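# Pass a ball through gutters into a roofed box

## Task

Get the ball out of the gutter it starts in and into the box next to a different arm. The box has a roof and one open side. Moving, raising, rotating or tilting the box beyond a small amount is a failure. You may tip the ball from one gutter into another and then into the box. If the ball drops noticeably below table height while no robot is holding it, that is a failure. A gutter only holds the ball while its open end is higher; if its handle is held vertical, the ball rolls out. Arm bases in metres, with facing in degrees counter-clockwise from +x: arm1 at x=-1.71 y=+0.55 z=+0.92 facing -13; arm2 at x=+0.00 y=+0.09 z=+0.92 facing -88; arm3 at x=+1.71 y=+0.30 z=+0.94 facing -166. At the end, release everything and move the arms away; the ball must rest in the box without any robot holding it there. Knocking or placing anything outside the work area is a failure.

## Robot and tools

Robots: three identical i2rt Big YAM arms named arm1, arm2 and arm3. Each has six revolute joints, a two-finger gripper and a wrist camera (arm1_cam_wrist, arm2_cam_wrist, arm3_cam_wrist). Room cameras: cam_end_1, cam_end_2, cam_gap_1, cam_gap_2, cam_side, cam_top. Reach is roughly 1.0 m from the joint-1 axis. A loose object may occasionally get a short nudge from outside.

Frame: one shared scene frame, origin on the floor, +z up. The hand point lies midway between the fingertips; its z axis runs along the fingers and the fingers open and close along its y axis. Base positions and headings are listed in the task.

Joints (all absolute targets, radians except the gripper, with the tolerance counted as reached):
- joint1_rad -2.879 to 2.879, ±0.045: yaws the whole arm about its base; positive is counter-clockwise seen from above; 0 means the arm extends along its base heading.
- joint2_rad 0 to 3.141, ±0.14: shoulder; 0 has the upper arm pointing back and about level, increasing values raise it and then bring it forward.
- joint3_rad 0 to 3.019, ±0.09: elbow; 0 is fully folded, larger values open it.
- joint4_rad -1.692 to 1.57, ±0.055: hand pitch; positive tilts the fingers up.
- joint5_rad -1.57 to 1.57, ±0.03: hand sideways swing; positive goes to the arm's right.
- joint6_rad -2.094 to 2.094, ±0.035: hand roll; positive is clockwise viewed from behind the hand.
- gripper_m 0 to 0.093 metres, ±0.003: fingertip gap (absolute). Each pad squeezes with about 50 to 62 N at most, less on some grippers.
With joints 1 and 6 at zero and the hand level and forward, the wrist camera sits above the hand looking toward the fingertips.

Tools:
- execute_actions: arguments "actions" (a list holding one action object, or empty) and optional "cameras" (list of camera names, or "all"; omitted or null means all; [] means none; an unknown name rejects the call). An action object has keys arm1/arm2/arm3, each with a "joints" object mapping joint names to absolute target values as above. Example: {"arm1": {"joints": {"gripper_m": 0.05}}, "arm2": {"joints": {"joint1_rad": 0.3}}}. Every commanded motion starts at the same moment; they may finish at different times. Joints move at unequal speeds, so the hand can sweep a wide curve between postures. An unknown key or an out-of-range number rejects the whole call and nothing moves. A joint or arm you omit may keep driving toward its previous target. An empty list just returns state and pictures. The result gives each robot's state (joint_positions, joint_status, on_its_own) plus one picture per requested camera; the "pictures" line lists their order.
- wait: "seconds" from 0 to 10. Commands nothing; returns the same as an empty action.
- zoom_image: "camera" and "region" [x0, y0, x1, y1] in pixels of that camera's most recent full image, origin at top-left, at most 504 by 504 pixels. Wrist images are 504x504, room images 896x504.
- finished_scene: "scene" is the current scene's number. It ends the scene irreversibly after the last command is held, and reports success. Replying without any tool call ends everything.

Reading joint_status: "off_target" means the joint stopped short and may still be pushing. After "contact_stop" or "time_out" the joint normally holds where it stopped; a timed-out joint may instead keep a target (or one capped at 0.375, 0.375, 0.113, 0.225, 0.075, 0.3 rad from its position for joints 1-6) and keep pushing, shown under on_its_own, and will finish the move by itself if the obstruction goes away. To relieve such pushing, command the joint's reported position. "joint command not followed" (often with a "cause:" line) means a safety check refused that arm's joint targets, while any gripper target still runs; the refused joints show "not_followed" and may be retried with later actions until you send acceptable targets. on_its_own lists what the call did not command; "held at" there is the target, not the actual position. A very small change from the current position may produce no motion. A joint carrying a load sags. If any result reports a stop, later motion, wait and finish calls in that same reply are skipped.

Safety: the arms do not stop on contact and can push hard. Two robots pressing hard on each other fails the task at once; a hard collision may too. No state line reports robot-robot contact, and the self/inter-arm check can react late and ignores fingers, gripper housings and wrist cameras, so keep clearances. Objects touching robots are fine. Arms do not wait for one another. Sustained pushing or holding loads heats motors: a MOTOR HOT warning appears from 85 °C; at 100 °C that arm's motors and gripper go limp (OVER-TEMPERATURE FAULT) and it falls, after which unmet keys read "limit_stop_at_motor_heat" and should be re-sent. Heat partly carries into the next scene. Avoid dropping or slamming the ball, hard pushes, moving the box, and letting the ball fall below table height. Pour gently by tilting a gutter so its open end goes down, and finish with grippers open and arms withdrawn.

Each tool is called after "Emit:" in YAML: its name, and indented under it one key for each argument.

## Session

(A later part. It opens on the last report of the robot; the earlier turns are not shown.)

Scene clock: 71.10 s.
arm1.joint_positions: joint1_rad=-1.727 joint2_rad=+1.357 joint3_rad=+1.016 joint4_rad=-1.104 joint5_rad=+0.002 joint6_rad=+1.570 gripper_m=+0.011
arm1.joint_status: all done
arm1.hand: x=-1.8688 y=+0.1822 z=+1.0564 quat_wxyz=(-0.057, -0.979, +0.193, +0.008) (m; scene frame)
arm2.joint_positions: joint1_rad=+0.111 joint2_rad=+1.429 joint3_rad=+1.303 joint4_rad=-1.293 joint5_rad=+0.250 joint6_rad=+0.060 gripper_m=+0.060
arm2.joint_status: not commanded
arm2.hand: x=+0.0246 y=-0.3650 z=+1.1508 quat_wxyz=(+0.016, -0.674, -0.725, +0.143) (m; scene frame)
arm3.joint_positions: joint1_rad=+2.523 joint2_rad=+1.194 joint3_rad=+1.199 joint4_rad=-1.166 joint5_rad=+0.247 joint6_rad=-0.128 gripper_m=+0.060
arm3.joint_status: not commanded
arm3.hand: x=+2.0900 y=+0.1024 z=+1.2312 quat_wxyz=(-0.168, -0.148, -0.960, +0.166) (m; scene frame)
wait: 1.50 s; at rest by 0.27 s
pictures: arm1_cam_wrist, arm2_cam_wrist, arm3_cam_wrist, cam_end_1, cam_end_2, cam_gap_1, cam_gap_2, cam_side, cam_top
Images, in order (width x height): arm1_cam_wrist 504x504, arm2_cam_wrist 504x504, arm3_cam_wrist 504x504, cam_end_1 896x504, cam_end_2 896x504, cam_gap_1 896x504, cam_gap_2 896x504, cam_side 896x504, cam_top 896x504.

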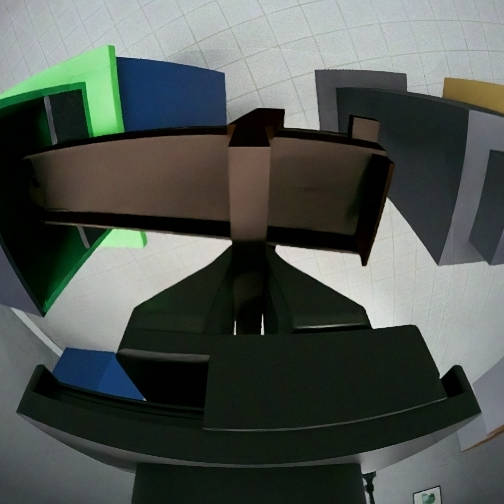

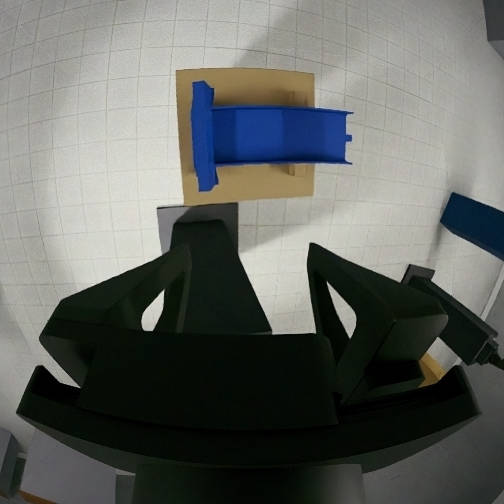

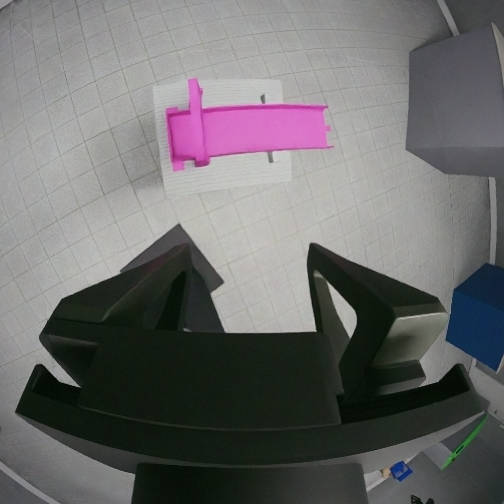

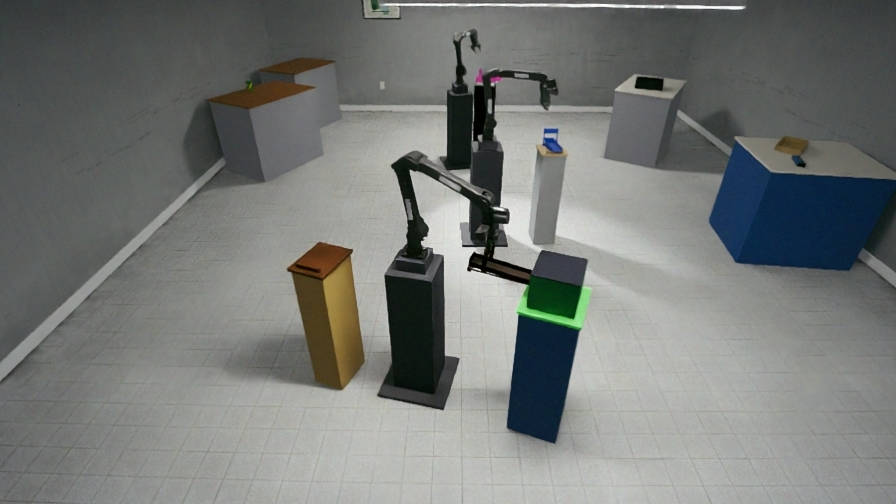

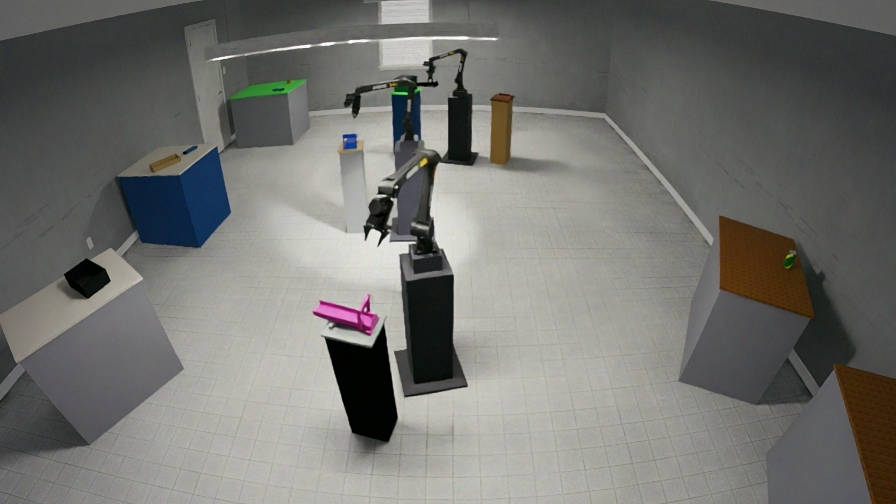

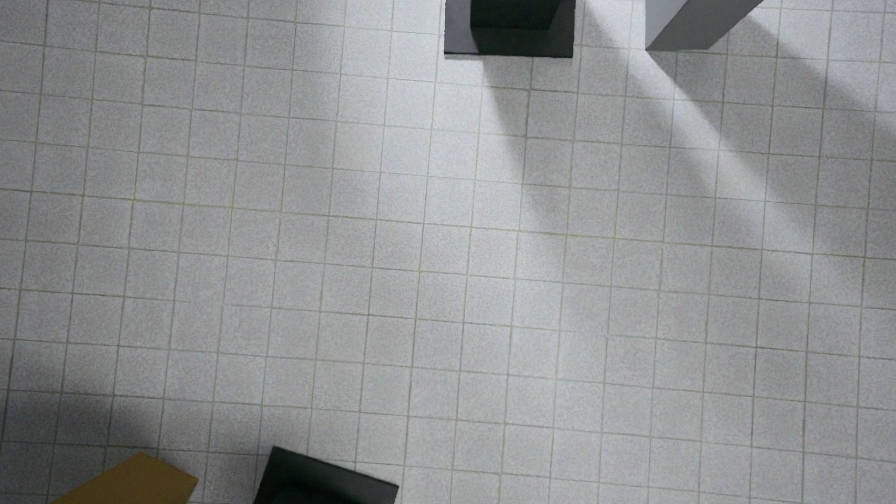

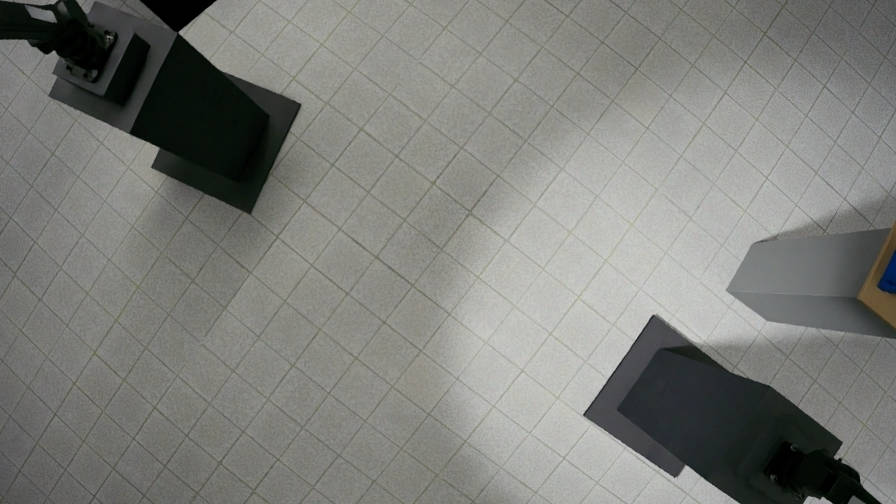

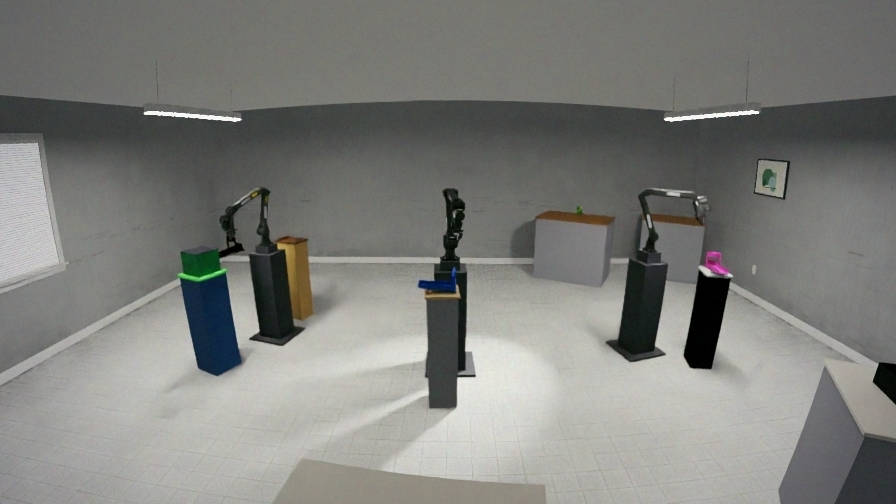

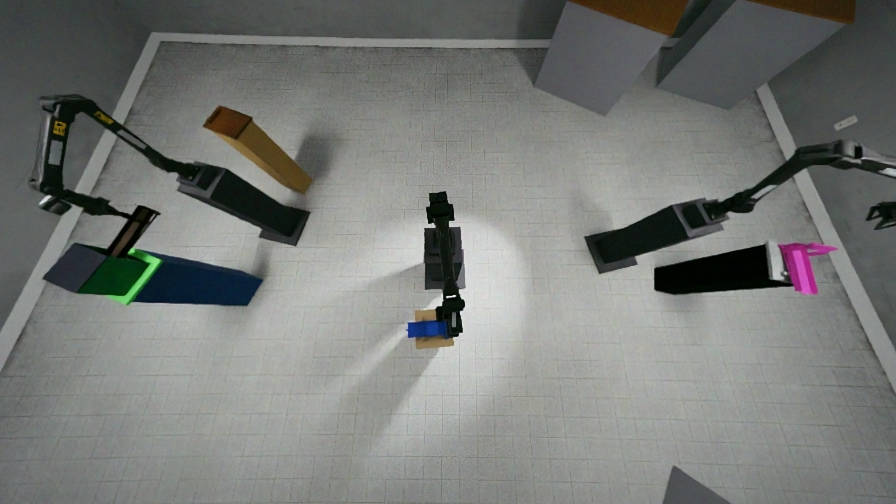

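Emit:
execute_actions:
  actions:
    - {"arm1":{"joints":{"joint2_rad":1.25,"joint3_rad":0.95,"joint4_rad":-1.14}}}
  cameras: ["arm1_cam_wrist","cam_end_1"]

Scene clock: 72.30 s.
arm1.joint_positions: joint1_rad=-1.727 joint2_rad=+1.246 joint3_rad=+0.958 joint4_rad=-1.134 joint5_rad=+0.002 joint6_rad=+1.570 gripper_m=+0.011
arm1.joint_status: all done
arm1.hand: x=-1.8573 y=+0.2105 z=+1.0727 quat_wxyz=(-0.068, -0.979, +0.193, +0.010) (m; scene frame)
arm2.joint_positions: joint1_rad=+0.111 joint2_rad=+1.429 joint3_rad=+1.303 joint4_rad=-1.293 joint5_rad=+0.250 joint6_rad=+0.060 gripper_m=+0.060
arm2.joint_status: not commanded
arm2.hand: x=+0.0246 y=-0.3650 z=+1.1508 quat_wxyz=(+0.016, -0.674, -0.725, +0.143) (m; scene frame)
arm3.joint_positions: joint1_rad=+2.523 joint2_rad=+1.194 joint3_rad=+1.199 joint4_rad=-1.166 joint5_rad=+0.247 joint6_rad=-0.128 gripper_m=+0.060
arm3.joint_status: not commanded
arm3.hand: x=+2.0900 y=+0.1024 z=+1.2312 quat_wxyz=(-0.168, -0.148, -0.960, +0.166) (m; scene frame)
pictures: arm1_cam_wrist, cam_end_1
Images, in order (width x height): arm1_cam_wrist 504x504, cam_end_1 896x504.

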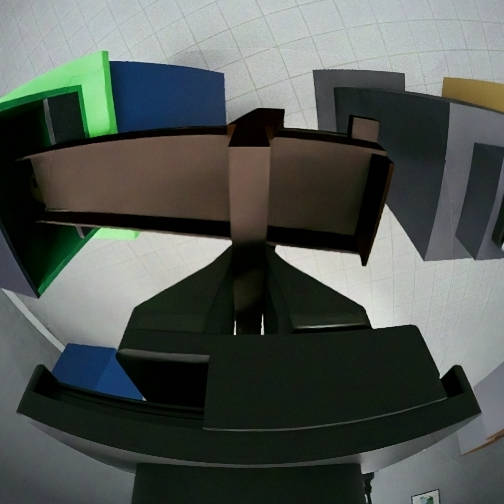

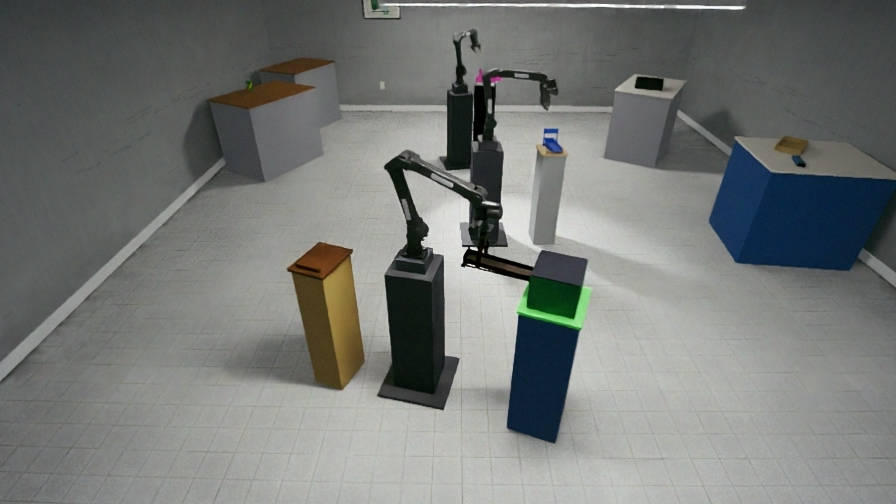

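Emit:
execute_actions:
  actions:
    - {"arm1":{"joints":{"joint2_rad":1.1,"joint3_rad":0.87,"joint4_rad":-1.28,"joint6_rad":1.42}}}
  cameras: ["arm1_cam_wrist","cam_end_1"]

Scene clock: 73.73 s.
arm1.joint_positions: joint1_rad=-1.727 joint2_rad=+1.097 joint3_rad=+0.867 joint4_rad=-1.272 joint5_rad=+0.002 joint6_rad=+1.435 gripper_m=+0.011
arm1.joint_status: all done
arm1.hand: x=-1.8309 y=+0.2750 z=+1.0802 quat_wxyz=(-0.029, -0.992, +0.127, +0.004) (m; scene frame)
arm2.joint_positions: joint1_rad=+0.111 joint2_rad=+1.429 joint3_rad=+1.303 joint4_rad=-1.293 joint5_rad=+0.250 joint6_rad=+0.060 gripper_m=+0.060
arm2.joint_status: not commanded
arm2.hand: x=+0.0246 y=-0.3650 z=+1.1508 quat_wxyz=(+0.016, -0.674, -0.725, +0.143) (m; scene frame)
arm3.joint_positions: joint1_rad=+2.523 joint2_rad=+1.194 joint3_rad=+1.199 joint4_rad=-1.166 joint5_rad=+0.247 joint6_rad=-0.128 gripper_m=+0.060
arm3.joint_status: not commanded
arm3.hand: x=+2.0900 y=+0.1024 z=+1.2312 quat_wxyz=(-0.168, -0.148, -0.960, +0.166) (m; scene frame)
pictures: arm1_cam_wrist, cam_end_1
Images, in order (width x height): arm1_cam_wrist 504x504, cam_end_1 896x504.

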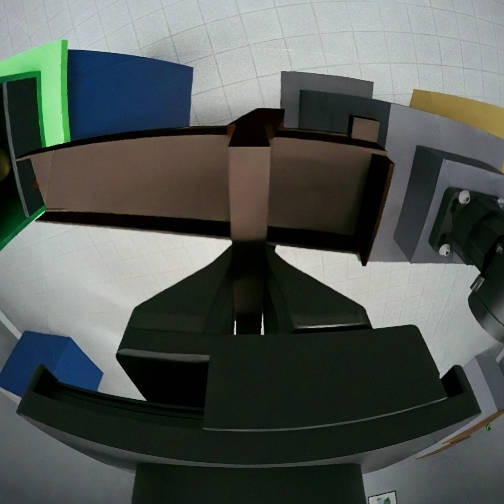

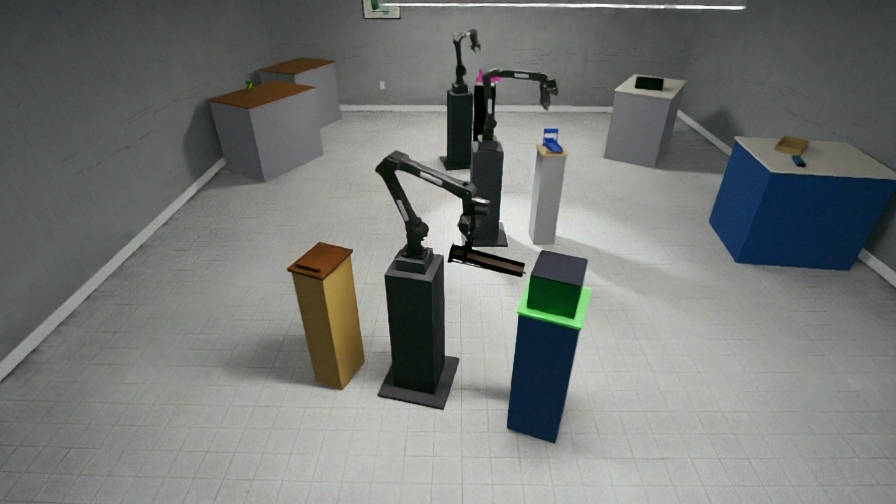

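Emit:
execute_actions:
  actions:
    - {"arm1":{"joints":{"joint1_rad":1.55,"joint2_rad":1.6,"joint3_rad":1.31,"joint4_rad":-1.18,"joint5_rad":-0.25,"joint6_rad":0.1}}}
  cameras: ["arm1_cam_wrist","cam_end_1"]

Scene clock: 76.57 s.
arm1.joint_positions: joint1_rad=+1.555 joint2_rad=+1.618 joint3_rad=+1.269 joint4_rad=-1.173 joint5_rad=-0.246 joint6_rad=+0.112 gripper_m=+0.012
arm1.joint_status: all done
arm1.hand: x=-1.6387 y=+1.0241 z=+1.0555 quat_wxyz=(+0.056, +0.567, -0.815, -0.107) (m; scene frame)
arm2.joint_positions: joint1_rad=+0.111 joint2_rad=+1.429 joint3_rad=+1.303 joint4_rad=-1.293 joint5_rad=+0.250 joint6_rad=+0.060 gripper_m=+0.060
arm2.joint_status: not commanded
arm2.hand: x=+0.0246 y=-0.3650 z=+1.1508 quat_wxyz=(+0.016, -0.674, -0.725, +0.143) (m; scene frame)
arm3.joint_positions: joint1_rad=+2.523 joint2_rad=+1.194 joint3_rad=+1.199 joint4_rad=-1.166 joint5_rad=+0.247 joint6_rad=-0.128 gripper_m=+0.060
arm3.joint_status: not commanded
arm3.hand: x=+2.0900 y=+0.1024 z=+1.2312 quat_wxyz=(-0.168, -0.148, -0.960, +0.166) (m; scene frame)
pictures: arm1_cam_wrist, cam_end_1
Images, in order (width x height): arm1_cam_wrist 504x504, cam_end_1 896x504.

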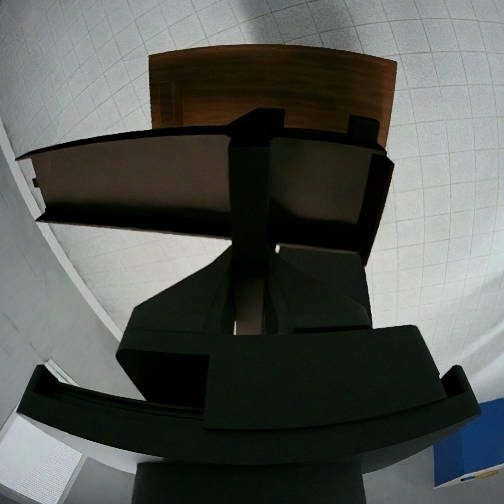

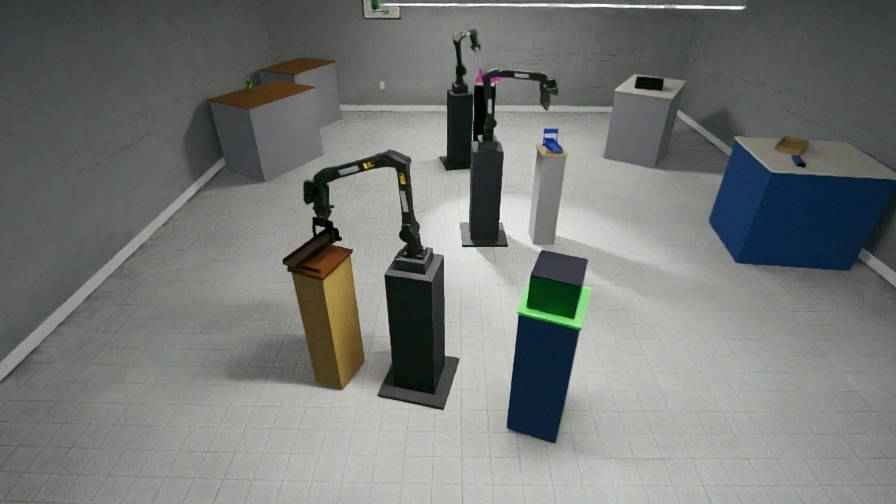

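Emit:
execute_actions:
  actions:
    - {"arm1":{"joints":{"joint1_rad":1.53,"joint2_rad":1.74,"joint3_rad":1.247,"joint4_rad":-1.035}}}
  cameras: ["arm1_cam_wrist","cam_end_1"]

Scene clock: 77.60 s.
arm1.joint_positions: joint1_rad=+1.540 joint2_rad=+1.755 joint3_rad=+1.245 joint4_rad=-1.046 joint5_rad=-0.246 joint6_rad=+0.112 gripper_m=+0.012
arm1.joint_status: all done
arm1.hand: x=-1.6263 y=+1.0394 z=+0.9842 quat_wxyz=(+0.068, +0.560, -0.820, -0.096) (m; scene frame)
arm2.joint_positions: joint1_rad=+0.111 joint2_rad=+1.429 joint3_rad=+1.303 joint4_rad=-1.293 joint5_rad=+0.250 joint6_rad=+0.060 gripper_m=+0.060
arm2.joint_status: not commanded
arm2.hand: x=+0.0246 y=-0.3650 z=+1.1508 quat_wxyz=(+0.016, -0.674, -0.725, +0.143) (m; scene frame)
arm3.joint_positions: joint1_rad=+2.523 joint2_rad=+1.194 joint3_rad=+1.199 joint4_rad=-1.166 joint5_rad=+0.247 joint6_rad=-0.128 gripper_m=+0.060
arm3.joint_status: not commanded
arm3.hand: x=+2.0900 y=+0.1024 z=+1.2312 quat_wxyz=(-0.168, -0.148, -0.960, +0.166) (m; scene frame)
pictures: arm1_cam_wrist, cam_end_1
Images, in order (width x height): arm1_cam_wrist 504x504, cam_end_1 896x504.

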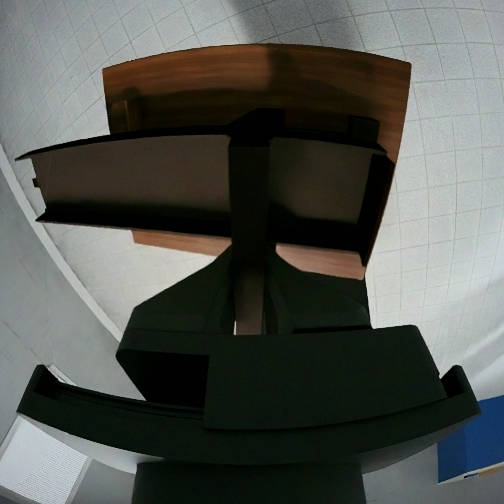

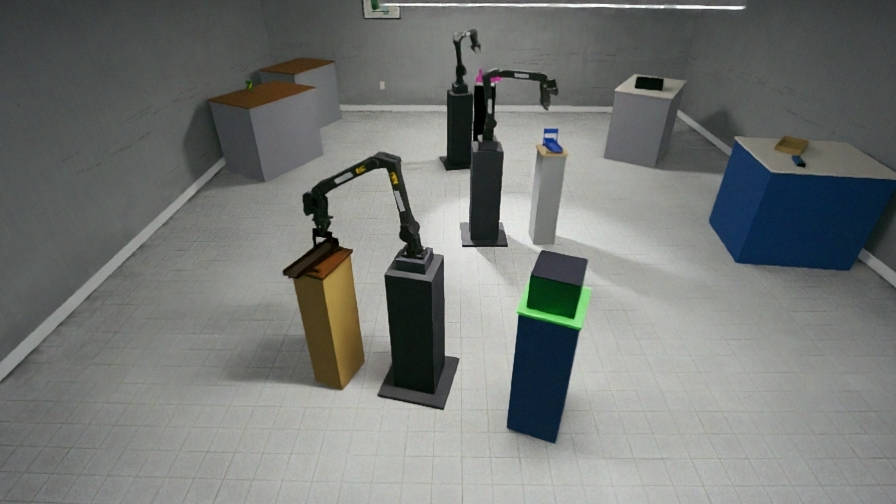

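Only about 3 mm above the grasp height, so I'll release now.

Emit:
execute_actions:
  actions:
    - {"arm1":{"joints":{"gripper_m":0.055}}}
  cameras: ["arm1_cam_wrist"]

Emit:
execute_actions:
  actions:
    - {"arm1":{"joints":{"joint2_rad":1.4,"joint4_rad":-1.33}}}
  cameras: ["arm1_cam_wrist","cam_end_1","cam_end_2","cam_top"]

Scene clock: 78.33 s.
arm1.joint_positions: joint1_rad=+1.540 joint2_rad=+1.742 joint3_rad=+1.245 joint4_rad=-1.046 joint5_rad=-0.247 joint6_rad=+0.112 gripper_m=+0.055
arm1.joint_status: all done
arm1.hand: x=-1.6264 y=+1.0402 z=+0.9906 quat_wxyz=(+0.063, +0.560, -0.820, -0.101) (m; scene frame)
arm2.joint_positions: joint1_rad=+0.111 joint2_rad=+1.429 joint3_rad=+1.303 joint4_rad=-1.293 joint5_rad=+0.250 joint6_rad=+0.060 gripper_m=+0.060
arm2.joint_status: not commanded
arm2.hand: x=+0.0246 y=-0.3650 z=+1.1508 quat_wxyz=(+0.016, -0.674, -0.725, +0.143) (m; scene frame)
arm3.joint_positions: joint1_rad=+2.523 joint2_rad=+1.194 joint3_rad=+1.199 joint4_rad=-1.166 joint5_rad=+0.247 joint6_rad=-0.128 gripper_m=+0.060
arm3.joint_status: not commanded
arm3.hand: x=+2.0900 y=+0.1024 z=+1.2312 quat_wxyz=(-0.168, -0.148, -0.960, +0.166) (m; scene frame)
pictures: arm1_cam_wrist
Images, in order (width x height): arm1_cam_wrist 504x504.

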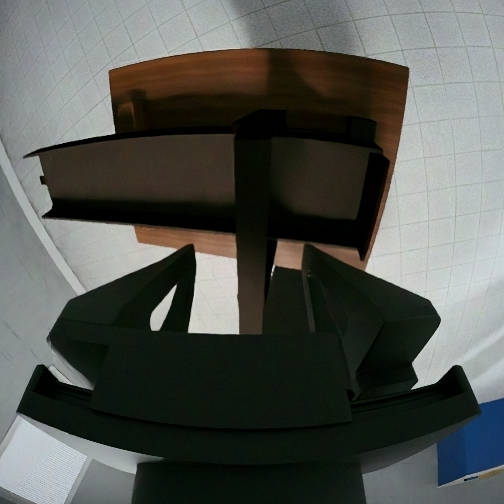

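Scene clock: 79.60 s.
arm1.joint_positions: joint1_rad=+1.540 joint2_rad=+1.389 joint3_rad=+1.245 joint4_rad=-1.318 joint5_rad=-0.248 joint6_rad=+0.112 gripper_m=+0.055
arm1.joint_status: all done
arm1.hand: x=-1.6471 y=+0.9705 z=+1.1417 quat_wxyz=(+0.033, +0.564, -0.816, -0.128) (m; scene frame)
arm2.joint_positions: joint1_rad=+0.111 joint2_rad=+1.429 joint3_rad=+1.303 joint4_rad=-1.293 joint5_rad=+0.250 joint6_rad=+0.060 gripper_m=+0.060
arm2.joint_status: not commanded
arm2.hand: x=+0.0246 y=-0.3650 z=+1.1508 quat_wxyz=(+0.016, -0.674, -0.725, +0.143) (m; scene frame)
arm3.joint_positions: joint1_rad=+2.523 joint2_rad=+1.194 joint3_rad=+1.199 joint4_rad=-1.166 joint5_rad=+0.247 joint6_rad=-0.128 gripper_m=+0.060
arm3.joint_status: not commanded
arm3.hand: x=+2.0900 y=+0.1024 z=+1.2312 quat_wxyz=(-0.168, -0.148, -0.960, +0.166) (m; scene frame)
pictures: arm1_cam_wrist, cam_end_1, cam_end_2, cam_top
Images, in order (width x height): arm1_cam_wrist 504x504, cam_end_1 896x504, cam_end_2 896x504, cam_top 896x504.

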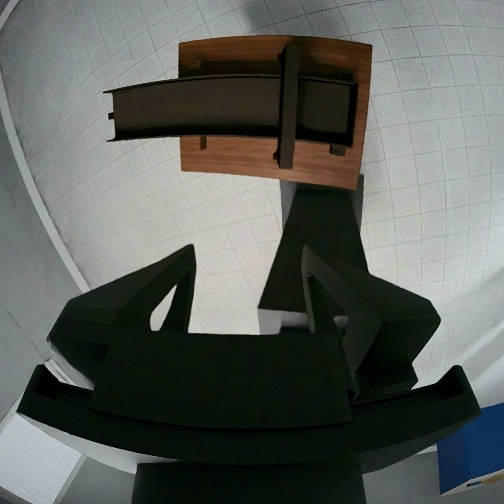

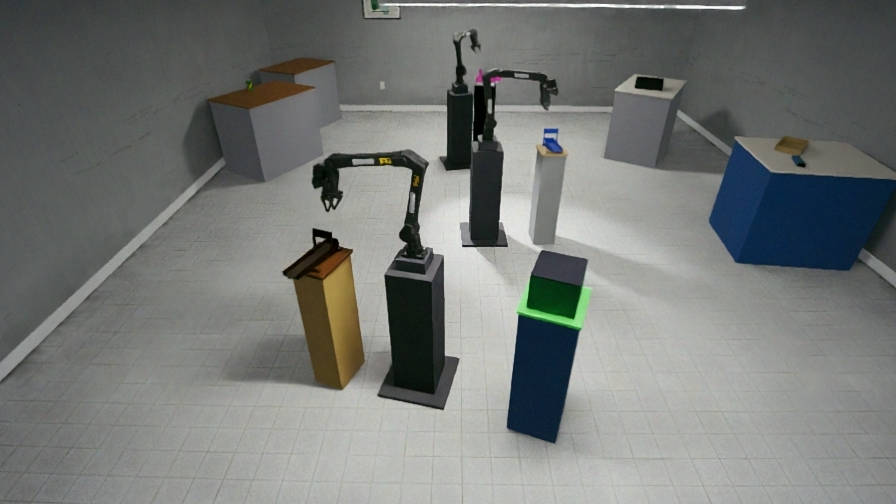

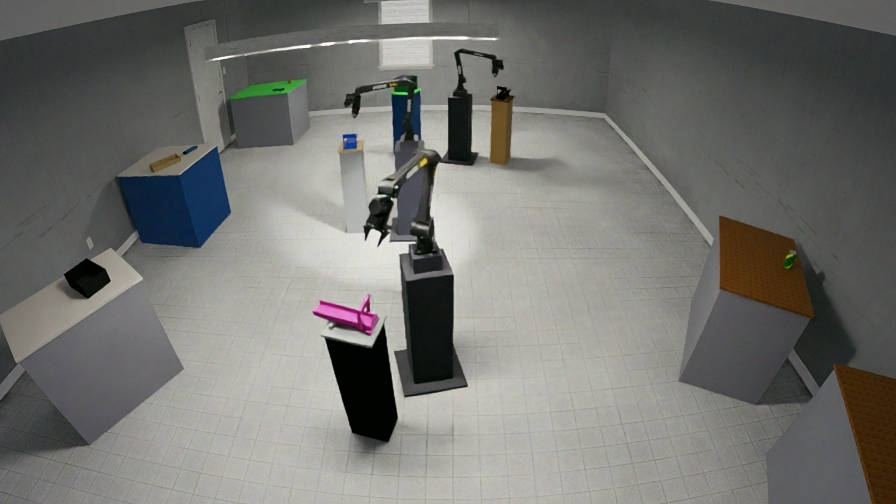

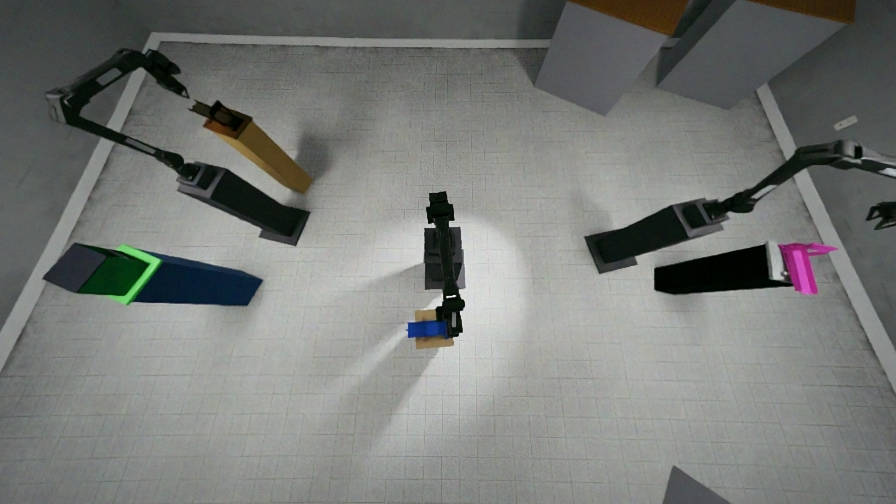

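Emit:
finished_scene:
  scene: 1

The scene is finished: the task was done.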